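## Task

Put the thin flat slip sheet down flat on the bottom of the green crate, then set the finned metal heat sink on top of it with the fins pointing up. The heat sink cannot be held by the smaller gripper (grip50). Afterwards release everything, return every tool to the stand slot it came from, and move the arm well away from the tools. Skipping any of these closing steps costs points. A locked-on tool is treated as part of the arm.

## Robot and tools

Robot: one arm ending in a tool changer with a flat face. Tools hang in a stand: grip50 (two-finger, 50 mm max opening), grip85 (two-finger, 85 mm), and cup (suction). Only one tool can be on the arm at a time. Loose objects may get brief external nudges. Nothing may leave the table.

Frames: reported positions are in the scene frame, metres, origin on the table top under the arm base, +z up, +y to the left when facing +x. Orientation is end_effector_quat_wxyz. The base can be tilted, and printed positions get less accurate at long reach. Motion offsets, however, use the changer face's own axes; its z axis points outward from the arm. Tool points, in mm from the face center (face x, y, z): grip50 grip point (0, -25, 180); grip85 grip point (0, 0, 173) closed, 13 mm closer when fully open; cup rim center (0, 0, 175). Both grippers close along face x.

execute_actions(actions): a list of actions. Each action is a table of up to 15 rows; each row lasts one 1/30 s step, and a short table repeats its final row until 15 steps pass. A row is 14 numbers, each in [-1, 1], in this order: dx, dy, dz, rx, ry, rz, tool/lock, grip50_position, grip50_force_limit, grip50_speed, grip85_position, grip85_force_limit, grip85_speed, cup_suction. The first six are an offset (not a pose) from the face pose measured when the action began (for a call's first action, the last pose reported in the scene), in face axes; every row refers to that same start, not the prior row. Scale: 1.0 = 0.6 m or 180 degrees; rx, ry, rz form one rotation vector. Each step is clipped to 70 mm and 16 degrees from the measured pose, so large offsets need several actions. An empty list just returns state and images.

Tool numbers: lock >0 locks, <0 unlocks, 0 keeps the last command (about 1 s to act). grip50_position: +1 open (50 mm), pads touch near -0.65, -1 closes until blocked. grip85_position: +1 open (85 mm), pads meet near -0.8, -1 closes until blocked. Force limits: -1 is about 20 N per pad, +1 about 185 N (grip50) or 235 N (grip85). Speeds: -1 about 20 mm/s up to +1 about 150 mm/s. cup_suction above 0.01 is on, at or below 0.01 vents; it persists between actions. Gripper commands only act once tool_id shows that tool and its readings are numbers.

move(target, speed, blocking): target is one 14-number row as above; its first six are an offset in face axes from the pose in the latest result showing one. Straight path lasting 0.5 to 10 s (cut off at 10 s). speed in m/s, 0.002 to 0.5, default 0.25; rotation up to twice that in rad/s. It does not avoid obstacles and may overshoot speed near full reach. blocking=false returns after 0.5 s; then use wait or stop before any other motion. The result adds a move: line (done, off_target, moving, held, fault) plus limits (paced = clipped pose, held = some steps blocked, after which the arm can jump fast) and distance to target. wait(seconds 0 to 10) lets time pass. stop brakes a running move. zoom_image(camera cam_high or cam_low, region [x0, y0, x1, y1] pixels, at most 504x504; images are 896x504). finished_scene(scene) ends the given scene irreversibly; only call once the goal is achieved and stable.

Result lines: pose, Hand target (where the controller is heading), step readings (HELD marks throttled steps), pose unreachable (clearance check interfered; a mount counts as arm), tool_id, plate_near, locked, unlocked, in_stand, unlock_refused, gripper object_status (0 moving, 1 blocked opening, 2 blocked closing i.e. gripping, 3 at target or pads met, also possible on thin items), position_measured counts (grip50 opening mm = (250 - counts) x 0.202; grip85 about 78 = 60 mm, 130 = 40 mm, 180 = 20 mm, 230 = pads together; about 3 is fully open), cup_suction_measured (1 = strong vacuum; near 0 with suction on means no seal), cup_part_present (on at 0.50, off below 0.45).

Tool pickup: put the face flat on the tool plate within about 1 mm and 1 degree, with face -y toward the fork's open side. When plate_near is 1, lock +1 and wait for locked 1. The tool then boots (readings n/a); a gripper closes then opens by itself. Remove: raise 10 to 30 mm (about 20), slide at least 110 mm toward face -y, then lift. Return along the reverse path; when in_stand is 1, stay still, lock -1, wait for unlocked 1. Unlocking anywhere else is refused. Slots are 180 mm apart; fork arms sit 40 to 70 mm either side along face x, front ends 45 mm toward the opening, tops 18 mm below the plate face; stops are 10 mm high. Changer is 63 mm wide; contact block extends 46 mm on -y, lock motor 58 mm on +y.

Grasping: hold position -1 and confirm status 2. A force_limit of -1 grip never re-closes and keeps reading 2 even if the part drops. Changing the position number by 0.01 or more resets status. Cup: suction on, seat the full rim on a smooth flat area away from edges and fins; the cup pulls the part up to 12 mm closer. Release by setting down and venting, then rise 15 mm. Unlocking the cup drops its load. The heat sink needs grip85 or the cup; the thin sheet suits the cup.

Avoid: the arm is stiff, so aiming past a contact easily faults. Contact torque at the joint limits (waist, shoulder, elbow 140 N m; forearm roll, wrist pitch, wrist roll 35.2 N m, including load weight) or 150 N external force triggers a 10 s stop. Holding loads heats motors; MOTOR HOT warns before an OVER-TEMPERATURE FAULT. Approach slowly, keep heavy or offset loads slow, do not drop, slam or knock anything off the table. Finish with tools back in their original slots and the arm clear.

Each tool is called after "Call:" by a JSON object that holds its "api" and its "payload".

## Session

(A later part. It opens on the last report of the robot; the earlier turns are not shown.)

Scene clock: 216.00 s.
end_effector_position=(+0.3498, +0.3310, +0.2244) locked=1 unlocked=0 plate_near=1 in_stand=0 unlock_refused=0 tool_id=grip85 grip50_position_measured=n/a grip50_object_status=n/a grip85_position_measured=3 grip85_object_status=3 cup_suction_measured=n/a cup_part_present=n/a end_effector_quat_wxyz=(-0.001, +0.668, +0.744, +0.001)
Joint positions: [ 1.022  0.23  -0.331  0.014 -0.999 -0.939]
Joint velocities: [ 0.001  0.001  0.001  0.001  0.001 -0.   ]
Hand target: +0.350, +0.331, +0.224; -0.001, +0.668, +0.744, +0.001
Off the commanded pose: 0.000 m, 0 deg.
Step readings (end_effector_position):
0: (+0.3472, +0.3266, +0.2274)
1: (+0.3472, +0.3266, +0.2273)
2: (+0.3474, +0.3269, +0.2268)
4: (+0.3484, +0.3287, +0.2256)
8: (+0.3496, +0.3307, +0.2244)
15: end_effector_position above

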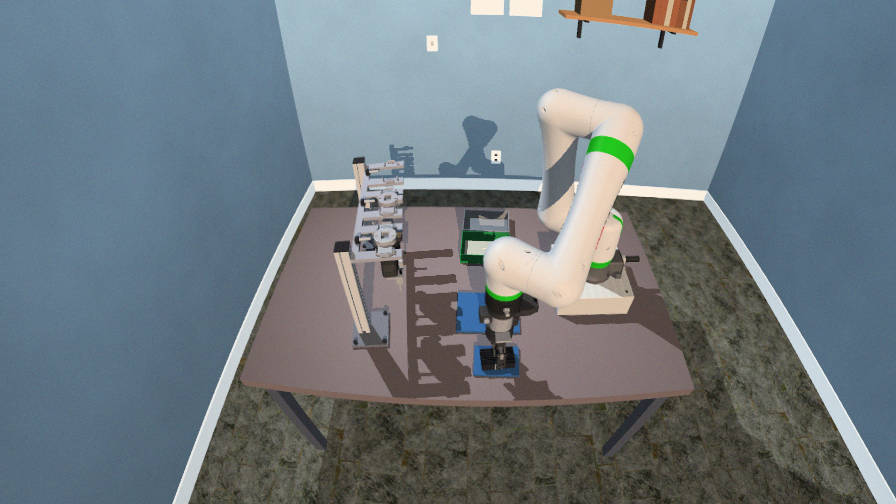

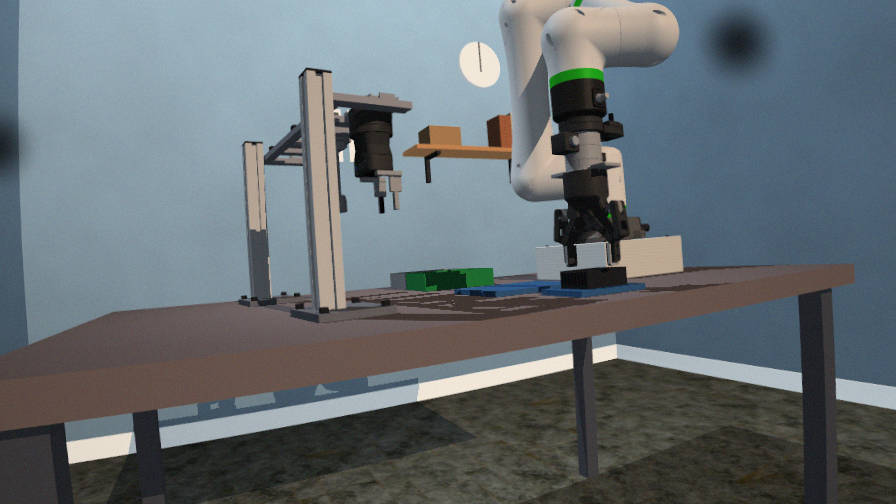

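Call:
{"api": "move", "payload": {"target": [0.004,0,0.0305,0,0,0,0,0,0,0,1,0,0,0], "speed": 0.05}}

Call:
{"api": "zoom_image", "payload": {"camera": "cam_low", "region": [545,225,645,305]}}

Call:
{"api": "zoom_image", "payload": {"camera": "cam_high", "region": [470,335,530,385]}}

Scene clock: 219.80 s.
end_effector_position=(+0.3495, +0.3334, +0.2061) locked=1 unlocked=0 plate_near=1 in_stand=0 unlock_refused=0 tool_id=grip85 grip50_position_measured=n/a grip50_object_status=n/a grip85_position_measured=3 grip85_object_status=3 cup_suction_measured=n/a cup_part_present=n/a end_effector_quat_wxyz=(-0.001, +0.668, +0.744, +0.001)
Joint positions: [ 1.025  0.26  -0.344  0.014 -0.956 -0.942]
Joint velocities: [-0.001  0.001  0.     0.001  0.002 -0.   ]
Hand target: +0.349, +0.333, +0.206; -0.001, +0.668, +0.744, +0.001
Off the commanded pose: 0.000 m, 0 deg.
move: done

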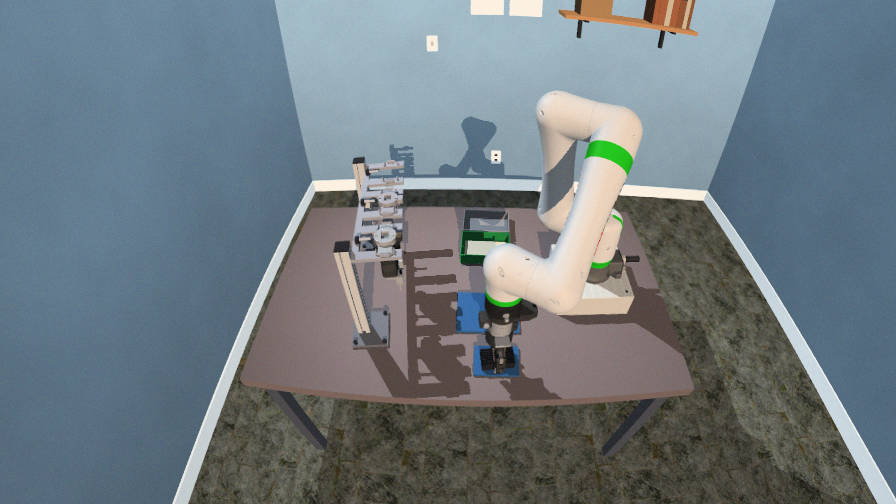

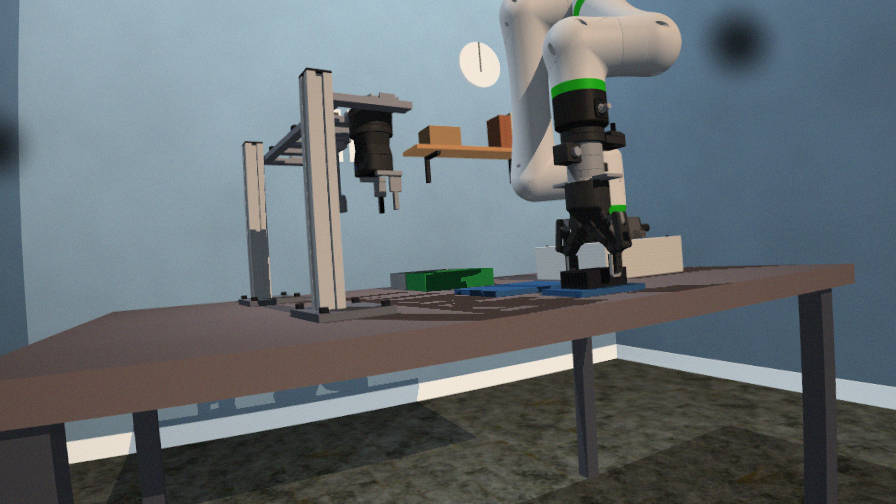

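Region (545, 225, 645, 305) of cam_low's 896x504 image, scaled by 5.040, with more detail than that image has; it fills the top 403 rows of this view, and the rest is white.

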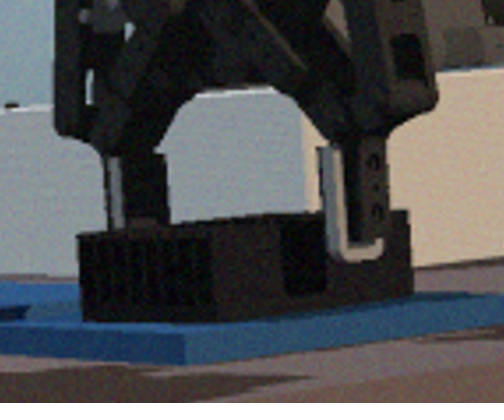

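Region (470, 335, 530, 385) of cam_high's 896x504 image, scaled by 8.400, with more detail than that image has.

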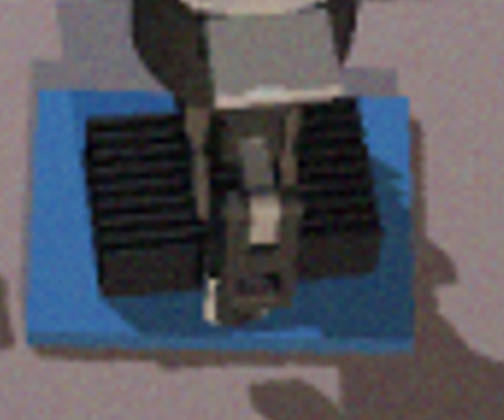

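Call:
{"api": "execute_actions", "payload": {"actions": [[[0,0,0,0,0,0,0,0,0,0,-1,-0.3,-0.4,0]]]}}

Call:
{"api": "wait", "payload": {"seconds": 0.3}}

Scene clock: 221.90 s.
end_effector_position=(+0.3495, +0.3333, +0.2061) locked=1 unlocked=0 plate_near=1 in_stand=0 unlock_refused=0 tool_id=grip85 grip50_position_measured=n/a grip50_object_status=n/a grip85_position_measured=69 grip85_object_status=0 cup_suction_measured=n/a cup_part_present=n/a end_effector_quat_wxyz=(-0.001, +0.668, +0.744, +0.001)
Joint positions: [ 1.025  0.26  -0.344  0.014 -0.956 -0.942]
Joint velocities: [ 0.    -0.     0.    -0.001  0.     0.   ]
Hand target: +0.350, +0.333, +0.206; -0.001, +0.668, +0.744, +0.001
Off the commanded pose: 0.000 m, 0 deg.
Step readings (end_effector_position):
0: (+0.3495, +0.3333, +0.2061)
1: (+0.3495, +0.3333, +0.2061)
2: (+0.3495, +0.3333, +0.2061)
4: (+0.3495, +0.3333, +0.2061)
8: (+0.3495, +0.3333, +0.2061)
15: end_effector_position above

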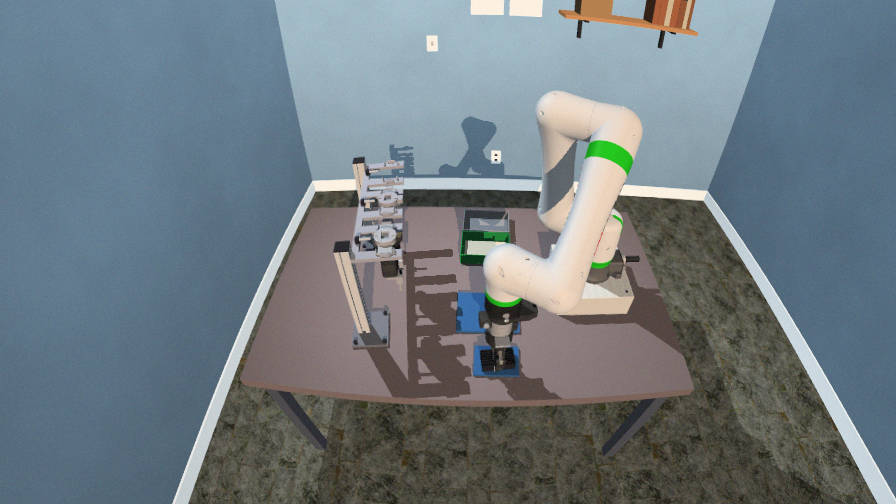

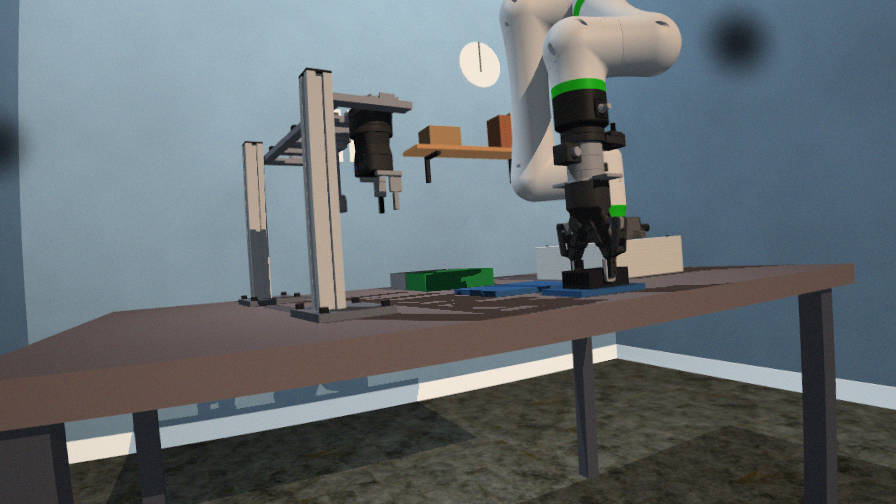

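Scene clock: 222.20 s.
end_effector_position=(+0.3495, +0.3334, +0.2062) locked=1 unlocked=0 plate_near=1 in_stand=0 unlock_refused=0 tool_id=grip85 grip50_position_measured=n/a grip50_object_status=n/a grip85_position_measured=80 grip85_object_status=2 cup_suction_measured=n/a cup_part_present=n/a end_effector_quat_wxyz=(-0.001, +0.668, +0.744, +0.001)
Joint positions: [ 1.025  0.26  -0.344  0.014 -0.956 -0.942]
Joint velocities: [-0.     0.     0.001  0.    -0.     0.   ]
Hand target: +0.350, +0.333, +0.206; -0.001, +0.668, +0.744, +0.001
Off the commanded pose: 0.000 m, 0 deg.
wait: 0.30 s; at rest by 0.27 s

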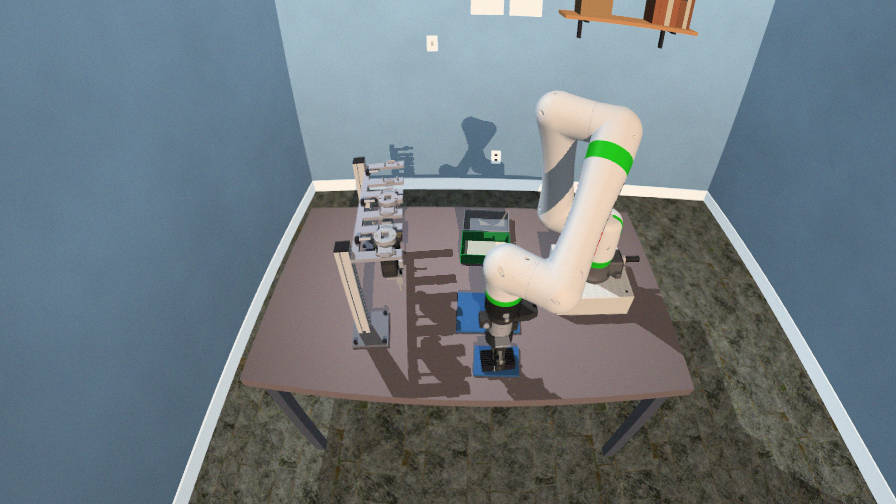

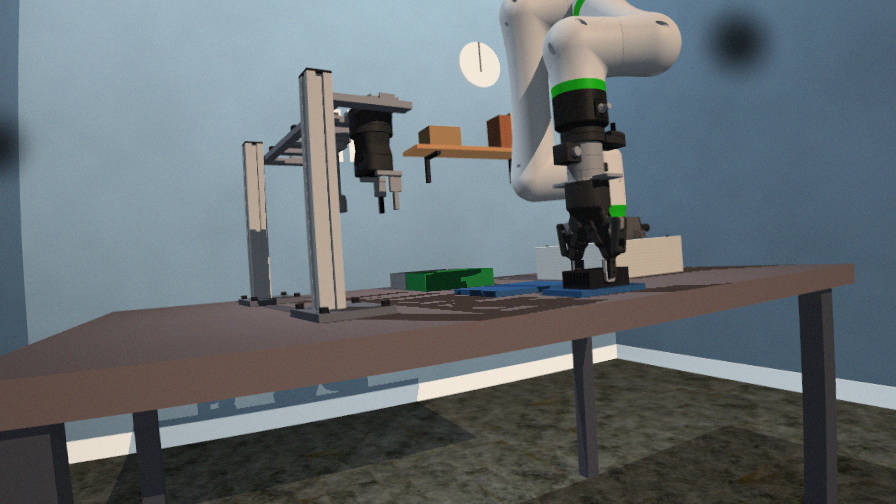

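Call:
{"api": "move", "payload": {"target": [0,0,-0.04,0,0,0,0,0,0,0,-1,-0.3,-0.4,0], "speed": 0.08}}

Call:
{"api": "zoom_image", "payload": {"camera": "cam_low", "region": [535,205,655,305]}}

Call:
{"api": "zoom_image", "payload": {"camera": "cam_high", "region": [445,200,535,280]}}

Scene clock: 224.87 s.
end_effector_position=(+0.3495, +0.3333, +0.2301) locked=1 unlocked=0 plate_near=1 in_stand=0 unlock_refused=0 tool_id=grip85 grip50_position_measured=n/a grip50_object_status=n/a grip85_position_measured=81 grip85_object_status=2 cup_suction_measured=n/a cup_part_present=n/a end_effector_quat_wxyz=(-0.001, +0.668, +0.744, +0.001)
Joint positions: [ 1.025  0.226 -0.321  0.014 -1.013 -0.942]
Joint velocities: [-0.001 -0.001  0.    -0.002 -0.002 -0.   ]
Hand target: +0.350, +0.333, +0.230; -0.001, +0.668, +0.744, +0.001
Off the commanded pose: 0.000 m, 0 deg.
move: done

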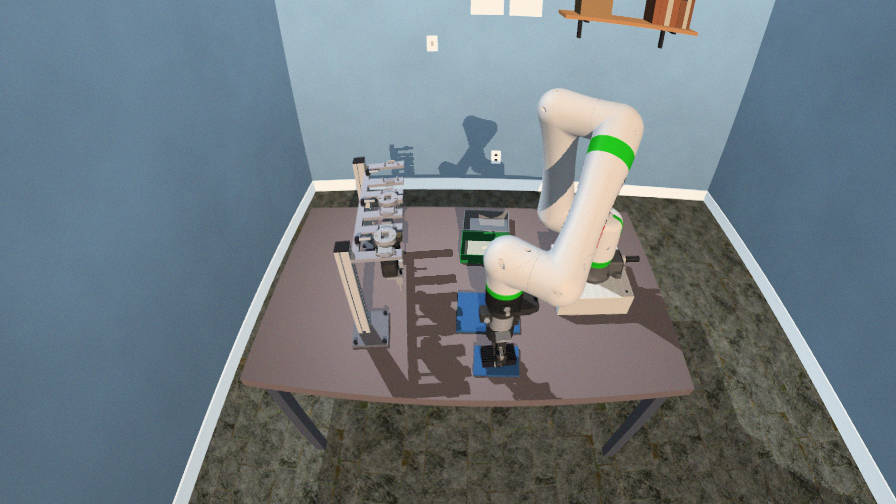

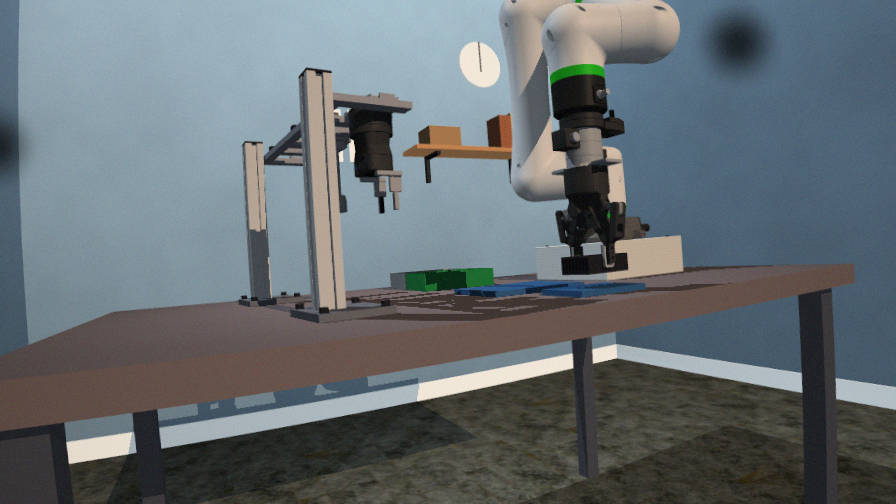

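Region (535, 205, 655, 305) of cam_low's 896x504 image, scaled by 4.200, with more detail than that image has.

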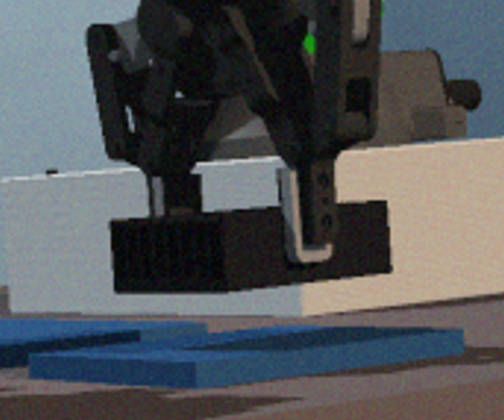

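Region (445, 200, 535, 280) of cam_high's 896x504 image, scaled by 5.600, with more detail than that image has.

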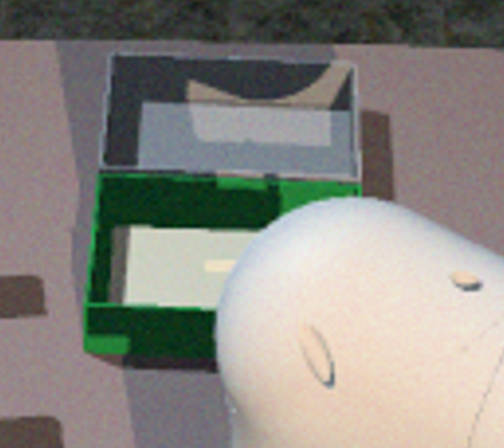

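Call:
{"api": "move", "payload": {"target": [-0.8457,-0.044,-0.058,0,0,0.044,0,0,0,0,-1,-0.3,-0.4,0], "speed": 0.3}}

Call:
{"api": "zoom_image", "payload": {"camera": "cam_high", "region": [440,180,540,280]}}

Call:
{"api": "zoom_image", "payload": {"camera": "cam_low", "region": [380,190,510,300]}}

Scene clock: 229.57 s.
end_effector_position=(+0.3774, -0.1745, +0.2649) locked=1 unlocked=0 plate_near=1 in_stand=0 unlock_refused=0 tool_id=grip85 grip50_position_measured=n/a grip50_object_status=n/a grip85_position_measured=81 grip85_object_status=2 cup_suction_measured=n/a cup_part_present=n/a end_effector_quat_wxyz=(+0.001, +0.717, +0.697, +0.000)
Joint positions: [-0.137  0.018 -0.459 -0.004 -1.077  0.091]
Joint velocities: [-0.     0.002  0.002  0.001 -0.002  0.001]
Hand target: +0.377, -0.175, +0.265; +0.001, +0.717, +0.697, +0.000
Off the commanded pose: 0.001 m, 0 deg.
move: done

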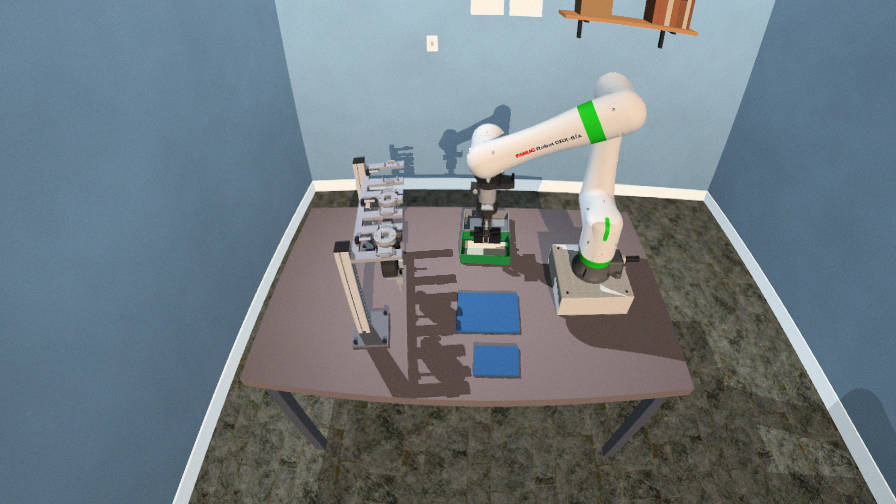

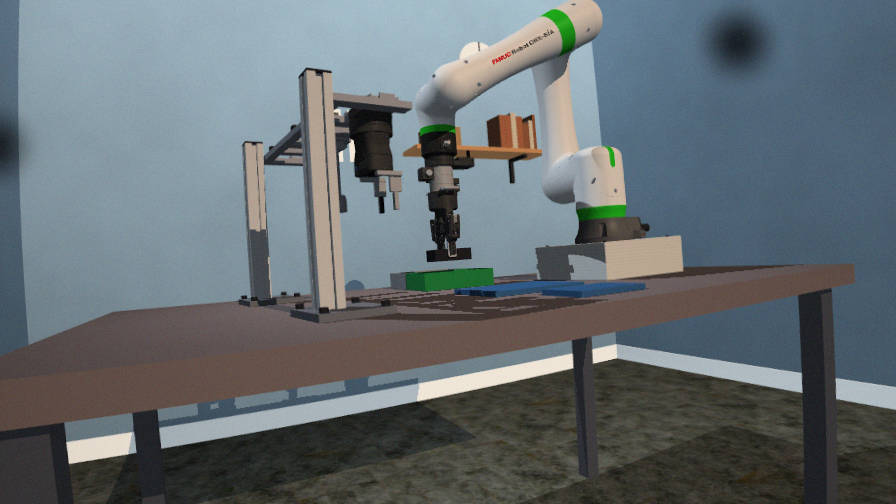

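Region (440, 180, 540, 280) of cam_high's 896x504 image, scaled by 5.040, with more detail than that image has.

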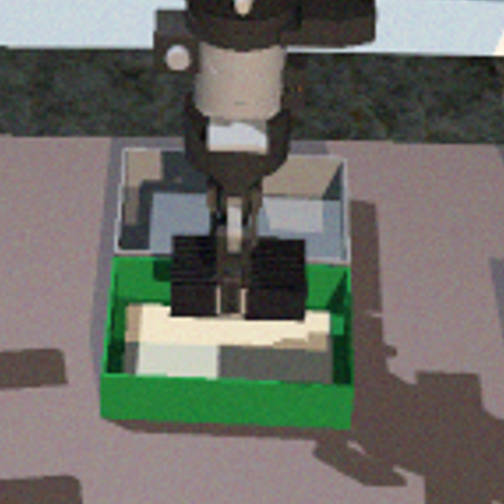

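Region (380, 190, 510, 300) of cam_low's 896x504 image, scaled by 3.877, with more detail than that image has; it fills the top 426 rows of this view, and the rest is white.

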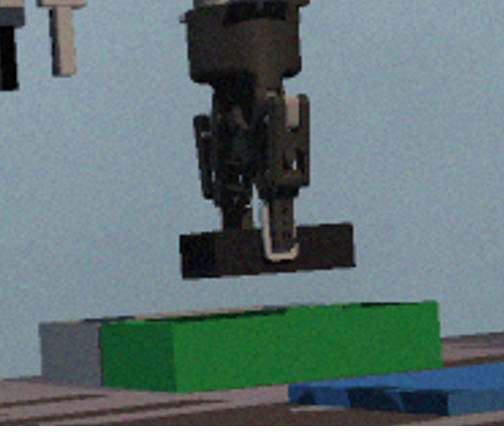

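Call:
{"api": "move", "payload": {"target": [0.001,0.0067,0.099,0,0,0,0,0,0,0,-1,-0.3,-0.4,0], "speed": 0.1}}

Call:
{"api": "zoom_image", "payload": {"camera": "cam_high", "region": [450,200,520,270]}}

Scene clock: 232.10 s.
end_effector_position=(+0.3814, -0.1741, +0.2055) locked=1 unlocked=0 plate_near=1 in_stand=0 unlock_refused=0 tool_id=grip85 grip50_position_measured=n/a grip50_object_status=n/a grip85_position_measured=81 grip85_object_status=2 cup_suction_measured=n/a cup_part_present=n/a end_effector_quat_wxyz=(+0.001, +0.717, +0.697, +0.000)
Joint positions: [-0.134  0.115 -0.517 -0.004 -0.922  0.089]
Joint velocities: [ 0.     0.001 -0.001  0.004  0.001 -0.   ]
Hand target: +0.381, -0.174, +0.205; +0.001, +0.717, +0.697, +0.000
Off the commanded pose: 0.000 m, 0 deg.
move: done

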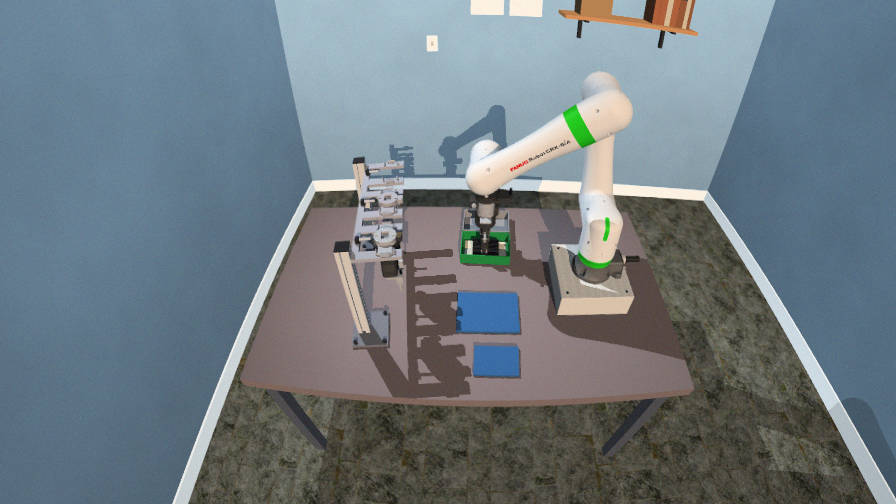

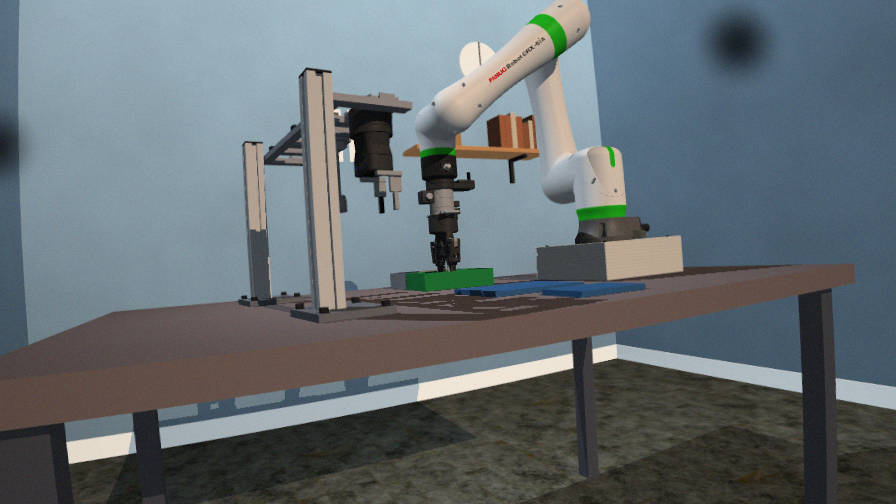

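Region (450, 200, 520, 270) of cam_high's 896x504 image, scaled by 7.200, with more detail than that image has.

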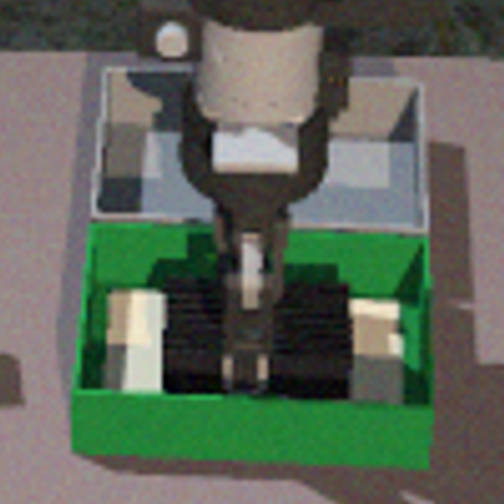

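Centered. Descend slowly in small steps.

Call:
{"api": "execute_actions", "payload": {"actions": [[[0,0,0.0006,0,0,0,0,0,0,0,-1,-0.3,-0.4,0],[0,0,0.0012,0,0,0,0,0,0,0,-1,-0.3,-0.4,0],[0,0,0.0018,0,0,0,0,0,0,0,-1,-0.3,-0.4,0],[0,0,0.0024,0,0,0,0,0,0,0,-1,-0.3,-0.4,0],[0,0,0.003,0,0,0,0,0,0,0,-1,-0.3,-0.4,0],[0,0,0.0036,0,0,0,0,0,0,0,-1,-0.3,-0.4,0],[0,0,0.0042,0,0,0,0,0,0,0,-1,-0.3,-0.4,0]]]}}

Scene clock: 234.73 s.
end_effector_position=(+0.3814, -0.1741, +0.2030) locked=1 unlocked=0 plate_near=1 in_stand=0 unlock_refused=0 tool_id=grip85 grip50_position_measured=n/a grip50_object_status=n/a grip85_position_measured=81 grip85_object_status=2 cup_suction_measured=n/a cup_part_present=n/a end_effector_quat_wxyz=(+0.001, +0.717, +0.697, +0.000)
Joint positions: [-0.134  0.119 -0.52  -0.004 -0.915  0.089]
Joint velocities: [ 0.    -0.    -0.    -0.001 -0.001 -0.001]
Hand target: +0.381, -0.174, +0.203; +0.001, +0.717, +0.697, +0.000
Off the commanded pose: 0.000 m, 0 deg.
Step readings (end_effector_position):
0: (+0.3814, -0.1741, +0.2055)
1: (+0.3814, -0.1741, +0.2055)
2: (+0.3814, -0.1741, +0.2054)
4: (+0.3814, -0.1741, +0.2048)
8: (+0.3814, -0.1741, +0.2035)
15: end_effector_position above

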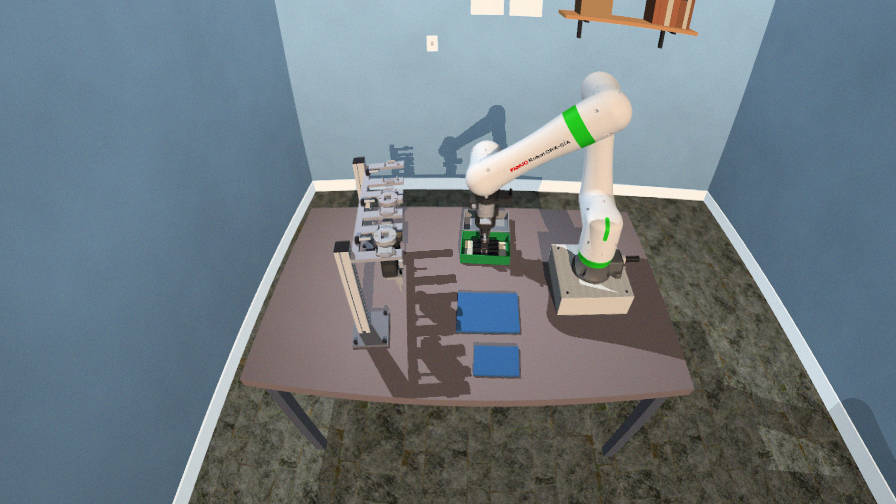

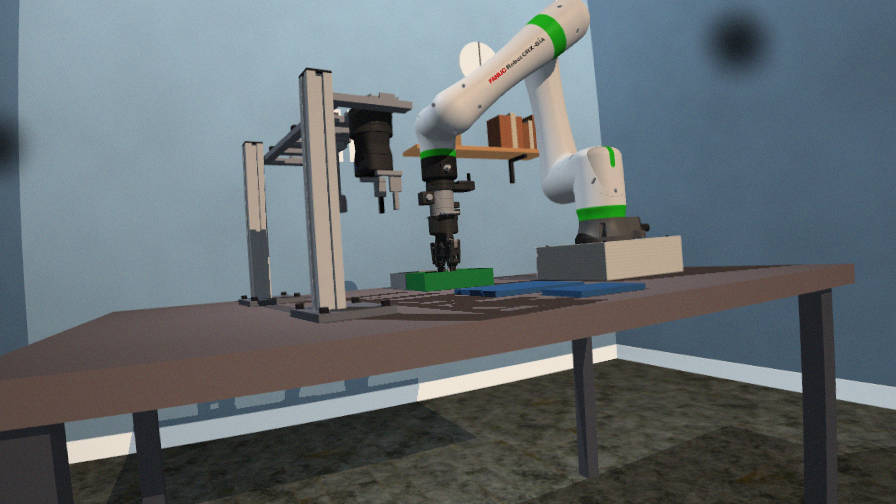

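Call:
{"api": "execute_actions", "payload": {"actions": [[[0,0,0.002,0,0,0,0,0,0,0,-1,-0.3,-0.4,0]]]}}

Scene clock: 235.77 s.
end_effector_position=(+0.3814, -0.1740, +0.2018) locked=1 unlocked=0 plate_near=1 in_stand=0 unlock_refused=0 tool_id=grip85 grip50_position_measured=n/a grip50_object_status=n/a grip85_position_measured=81 grip85_object_status=2 cup_suction_measured=n/a cup_part_present=n/a end_effector_quat_wxyz=(+0.001, +0.717, +0.697, +0.000)
Joint positions: [-0.134  0.122 -0.521 -0.004 -0.912  0.089]
Joint velocities: [ 0.    -0.    -0.    -0.001 -0.001  0.   ]
Hand target: +0.381, -0.174, +0.202; +0.001, +0.717, +0.697, +0.000
Off the commanded pose: 0.000 m, 0 deg.
Step readings (end_effector_position):
0: (+0.3814, -0.1740, +0.2030)
1: (+0.3814, -0.1741, +0.2030)
2: (+0.3815, -0.1741, +0.2026)
4: (+0.3814, -0.1740, +0.2020)
8: (+0.3814, -0.1740, +0.2018)
15: end_effector_position above

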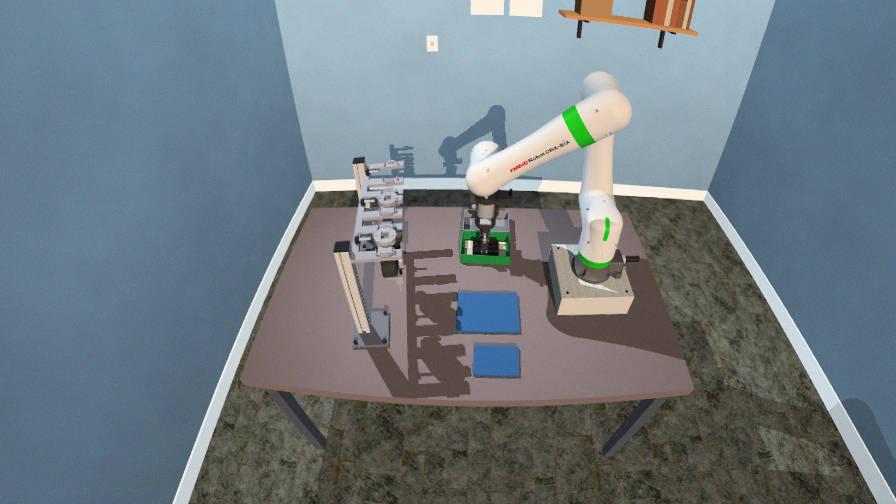

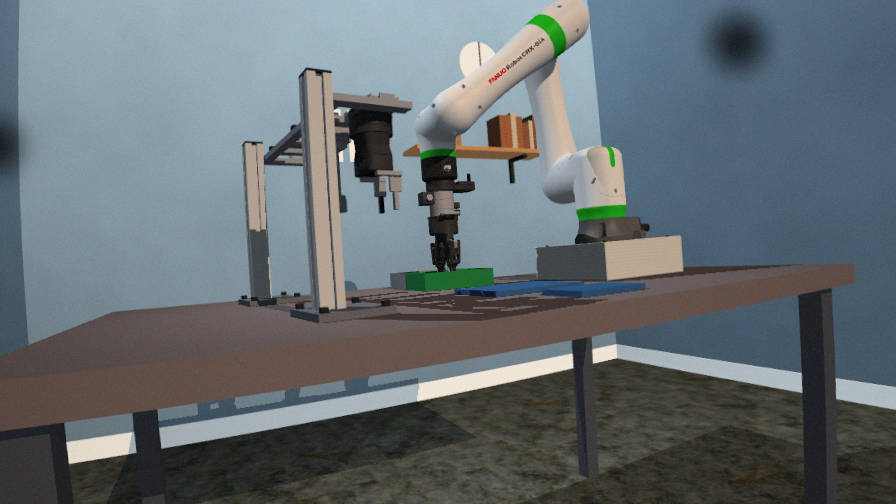

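Call:
{"api": "execute_actions", "payload": {"actions": [[[0,0,0.0017,0,0,0,0,0,0,0,-1,-0.3,-0.4,0]]]}}

Scene clock: 236.60 s.
end_effector_position=(+0.3815, -0.1741, +0.2009) locked=1 unlocked=0 plate_near=1 in_stand=0 unlock_refused=0 tool_id=grip85 grip50_position_measured=n/a grip50_object_status=n/a grip85_position_measured=81 grip85_object_status=2 cup_suction_measured=n/a cup_part_present=n/a end_effector_quat_wxyz=(+0.001, +0.717, +0.697, +0.000)
Joint positions: [-0.134  0.123 -0.522 -0.004 -0.909  0.089]
Joint velocities: [ 0.     0.001 -0.     0.    -0.    -0.   ]
Hand target: +0.381, -0.174, +0.201; +0.001, +0.717, +0.697, +0.000
Off the commanded pose: 0.000 m, 0 deg.
Step readings (end_effector_position):
0: (+0.3814, -0.1740, +0.2018)
1: (+0.3814, -0.1740, +0.2018)
2: (+0.3814, -0.1741, +0.2014)
4: (+0.3815, -0.1741, +0.2010)
8: (+0.3815, -0.1741, +0.2009)
15: end_effector_position above

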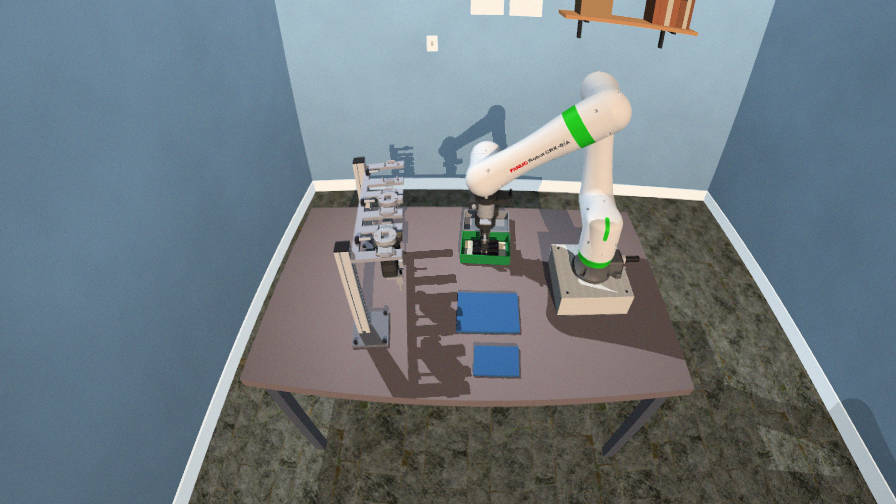

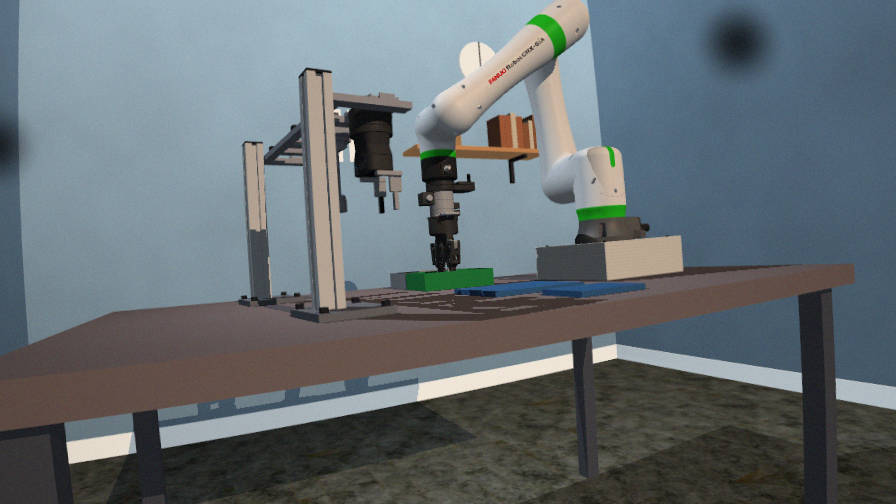

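Call:
{"api": "execute_actions", "payload": {"actions": [[[0,0,0,0,0,0,0,0,0,0,0.68,-0.3,-0.4,0]]]}}

Call:
{"api": "zoom_image", "payload": {"camera": "cam_high", "region": [450,200,520,270]}}

Scene clock: 237.83 s.
end_effector_position=(+0.3813, -0.1741, +0.2007) locked=1 unlocked=0 plate_near=1 in_stand=0 unlock_refused=0 tool_id=grip85 grip50_position_measured=n/a grip50_object_status=n/a grip85_position_measured=44 grip85_object_status=0 cup_suction_measured=n/a cup_part_present=n/a end_effector_quat_wxyz=(+0.001, +0.717, +0.697, +0.000)
Joint positions: [-0.134  0.123 -0.522 -0.004 -0.909  0.089]
Joint velocities: [-0.001 -0.     0.002 -0.001 -0.001  0.   ]
Hand target: +0.381, -0.174, +0.201; +0.001, +0.717, +0.697, +0.000
Off the commanded pose: 0.000 m, 0 deg.
Step readings (end_effector_position):
0: (+0.3814, -0.1740, +0.2008)
1: (+0.3814, -0.1740, +0.2008)
2: (+0.3814, -0.1740, +0.2006)
4: (+0.3813, -0.1740, +0.2005)
8: (+0.3813, -0.1740, +0.2006)
15: end_effector_position above

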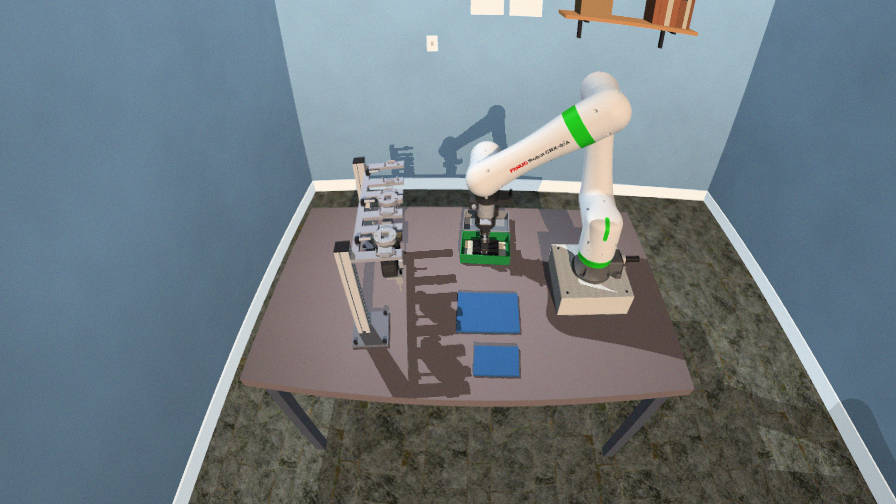

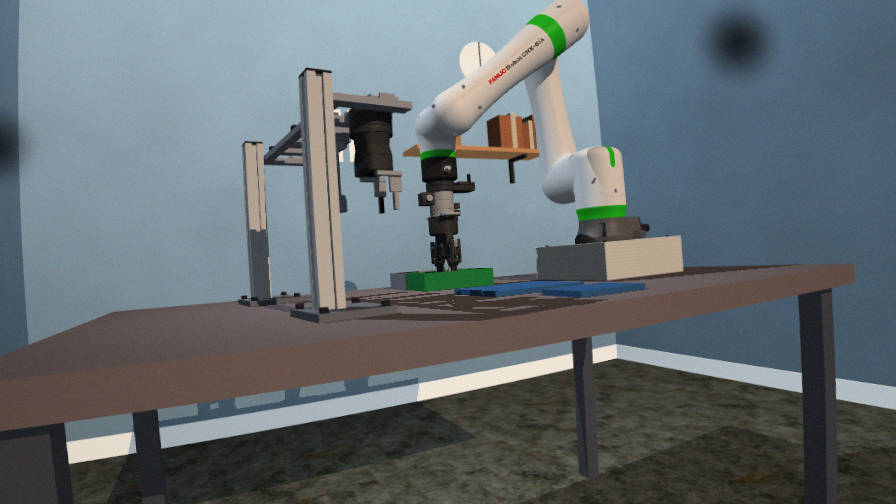

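Region (450, 200, 520, 270) of cam_high's 896x504 image, scaled by 7.200, with more detail than that image has.

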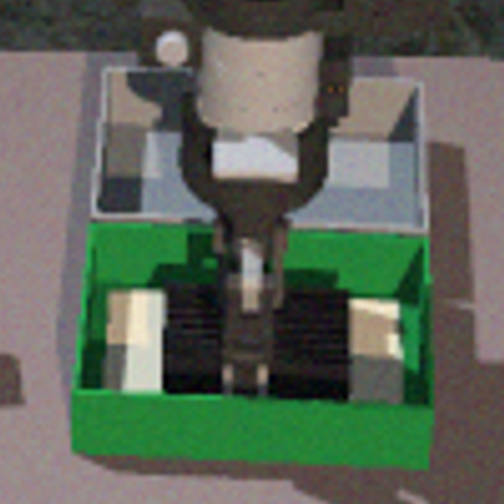

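Call:
{"api": "move", "payload": {"target": [0,0,-0.07,0,0,0,0,0,0,0,0.68,-0.3,-0.4,0], "speed": 0.12}}

Scene clock: 239.47 s.
end_effector_position=(+0.3814, -0.1741, +0.2427) locked=1 unlocked=0 plate_near=1 in_stand=0 unlock_refused=0 tool_id=grip85 grip50_position_measured=n/a grip50_object_status=n/a grip85_position_measured=44 grip85_object_status=3 cup_suction_measured=n/a cup_part_present=n/a end_effector_quat_wxyz=(+0.001, +0.717, +0.697, +0.000)
Joint positions: [-0.134  0.057 -0.478 -0.004 -1.019  0.089]
Joint velocities: [ 0.002 -0.001  0.001 -0.005 -0.001 -0.   ]
Hand target: +0.381, -0.174, +0.243; +0.001, +0.717, +0.697, +0.000
Off the commanded pose: 0.000 m, 0 deg.
move: done

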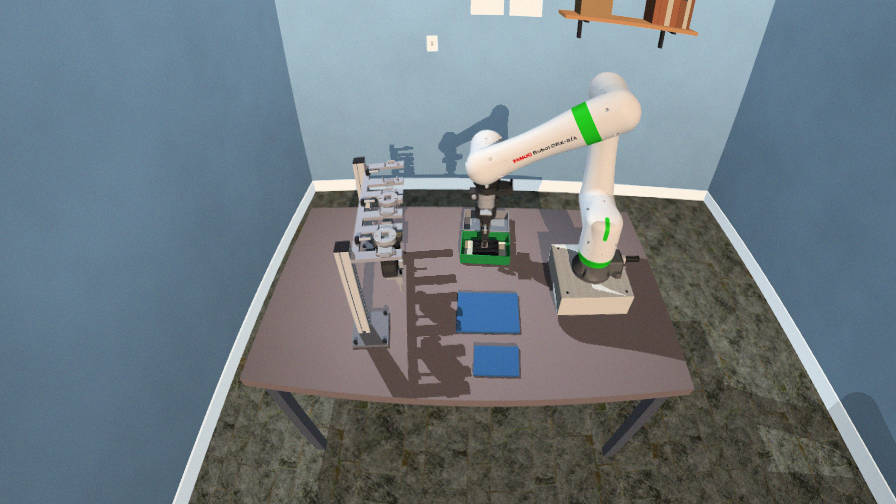

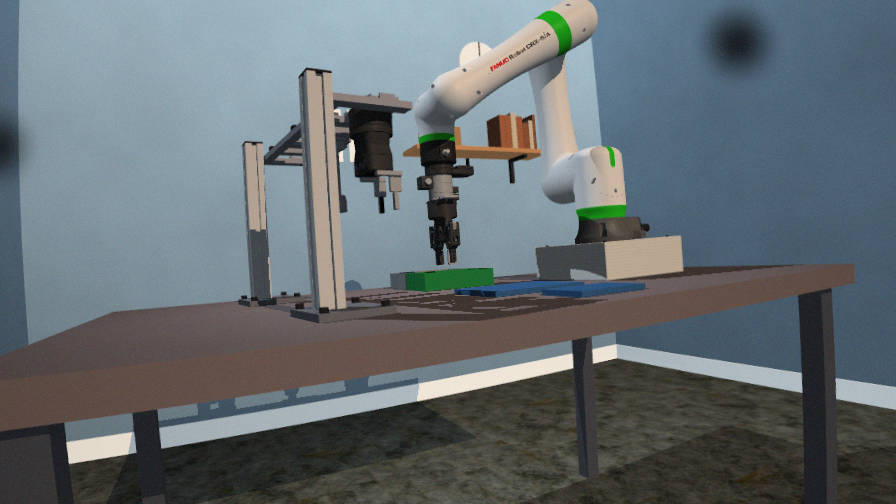

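Call:
{"api": "move", "payload": {"target": [-0.0572,0.3516,-0.2322,0,0,-0.0468,0,0,0,0,1,-0.3,0,0], "speed": 0.3}}

Scene clock: 242.60 s.
end_effector_position=(+0.5912, -0.2150, +0.3818) locked=1 unlocked=0 plate_near=1 in_stand=0 unlock_refused=0 tool_id=grip85 grip50_position_measured=n/a grip50_object_status=n/a grip85_position_measured=3 grip85_object_status=3 cup_suction_measured=n/a cup_part_present=n/a end_effector_quat_wxyz=(+0.001, +0.664, +0.747, +0.000)
Joint positions: [-0.162  0.453  0.369 -0.003 -1.47   0.262]
Joint velocities: [ 0.     0.001  0.003  0.001 -0.002  0.   ]
Hand target: +0.591, -0.215, +0.382; +0.001, +0.664, +0.747, +0.000
Off the commanded pose: 0.001 m, 0 deg.
move: done

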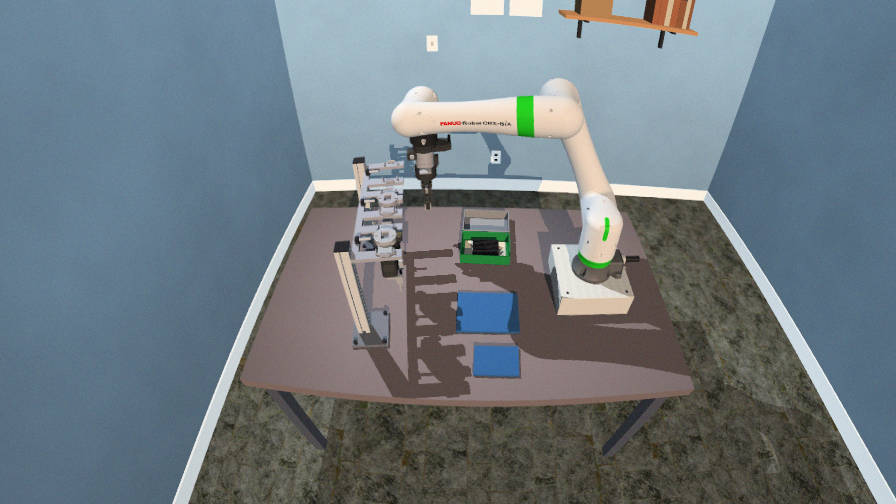

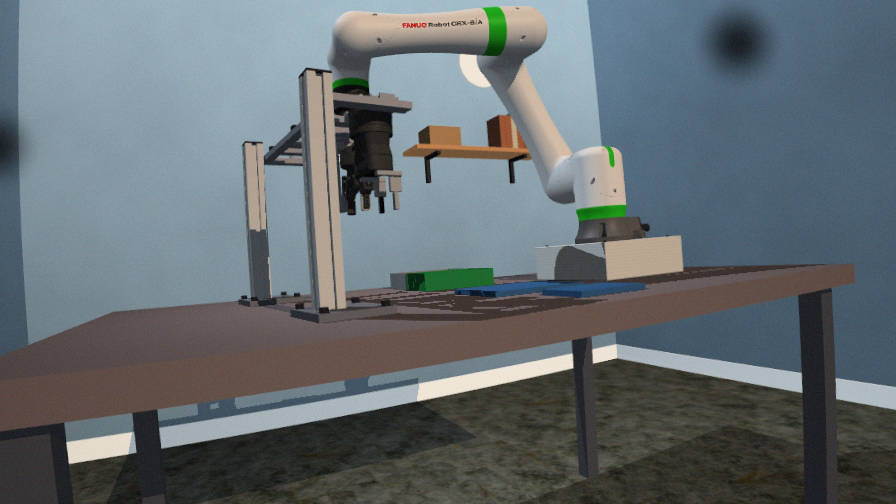

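The heat sink looks rotated; let me check.

Call:
{"api": "zoom_image", "payload": {"camera": "cam_high", "region": [450,200,520,270]}}

Region (450, 200, 520, 270) of cam_high's 896x504 image, scaled by 7.200, with more detail than that image has.

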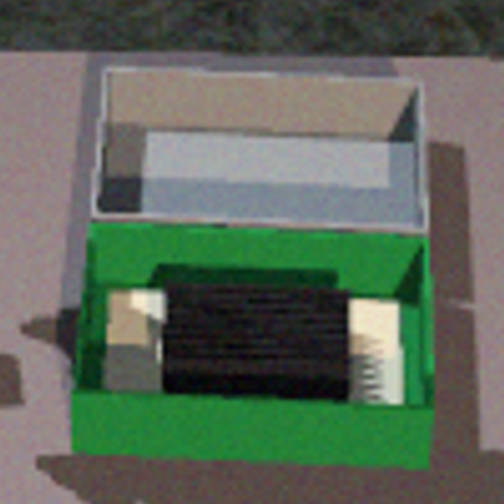

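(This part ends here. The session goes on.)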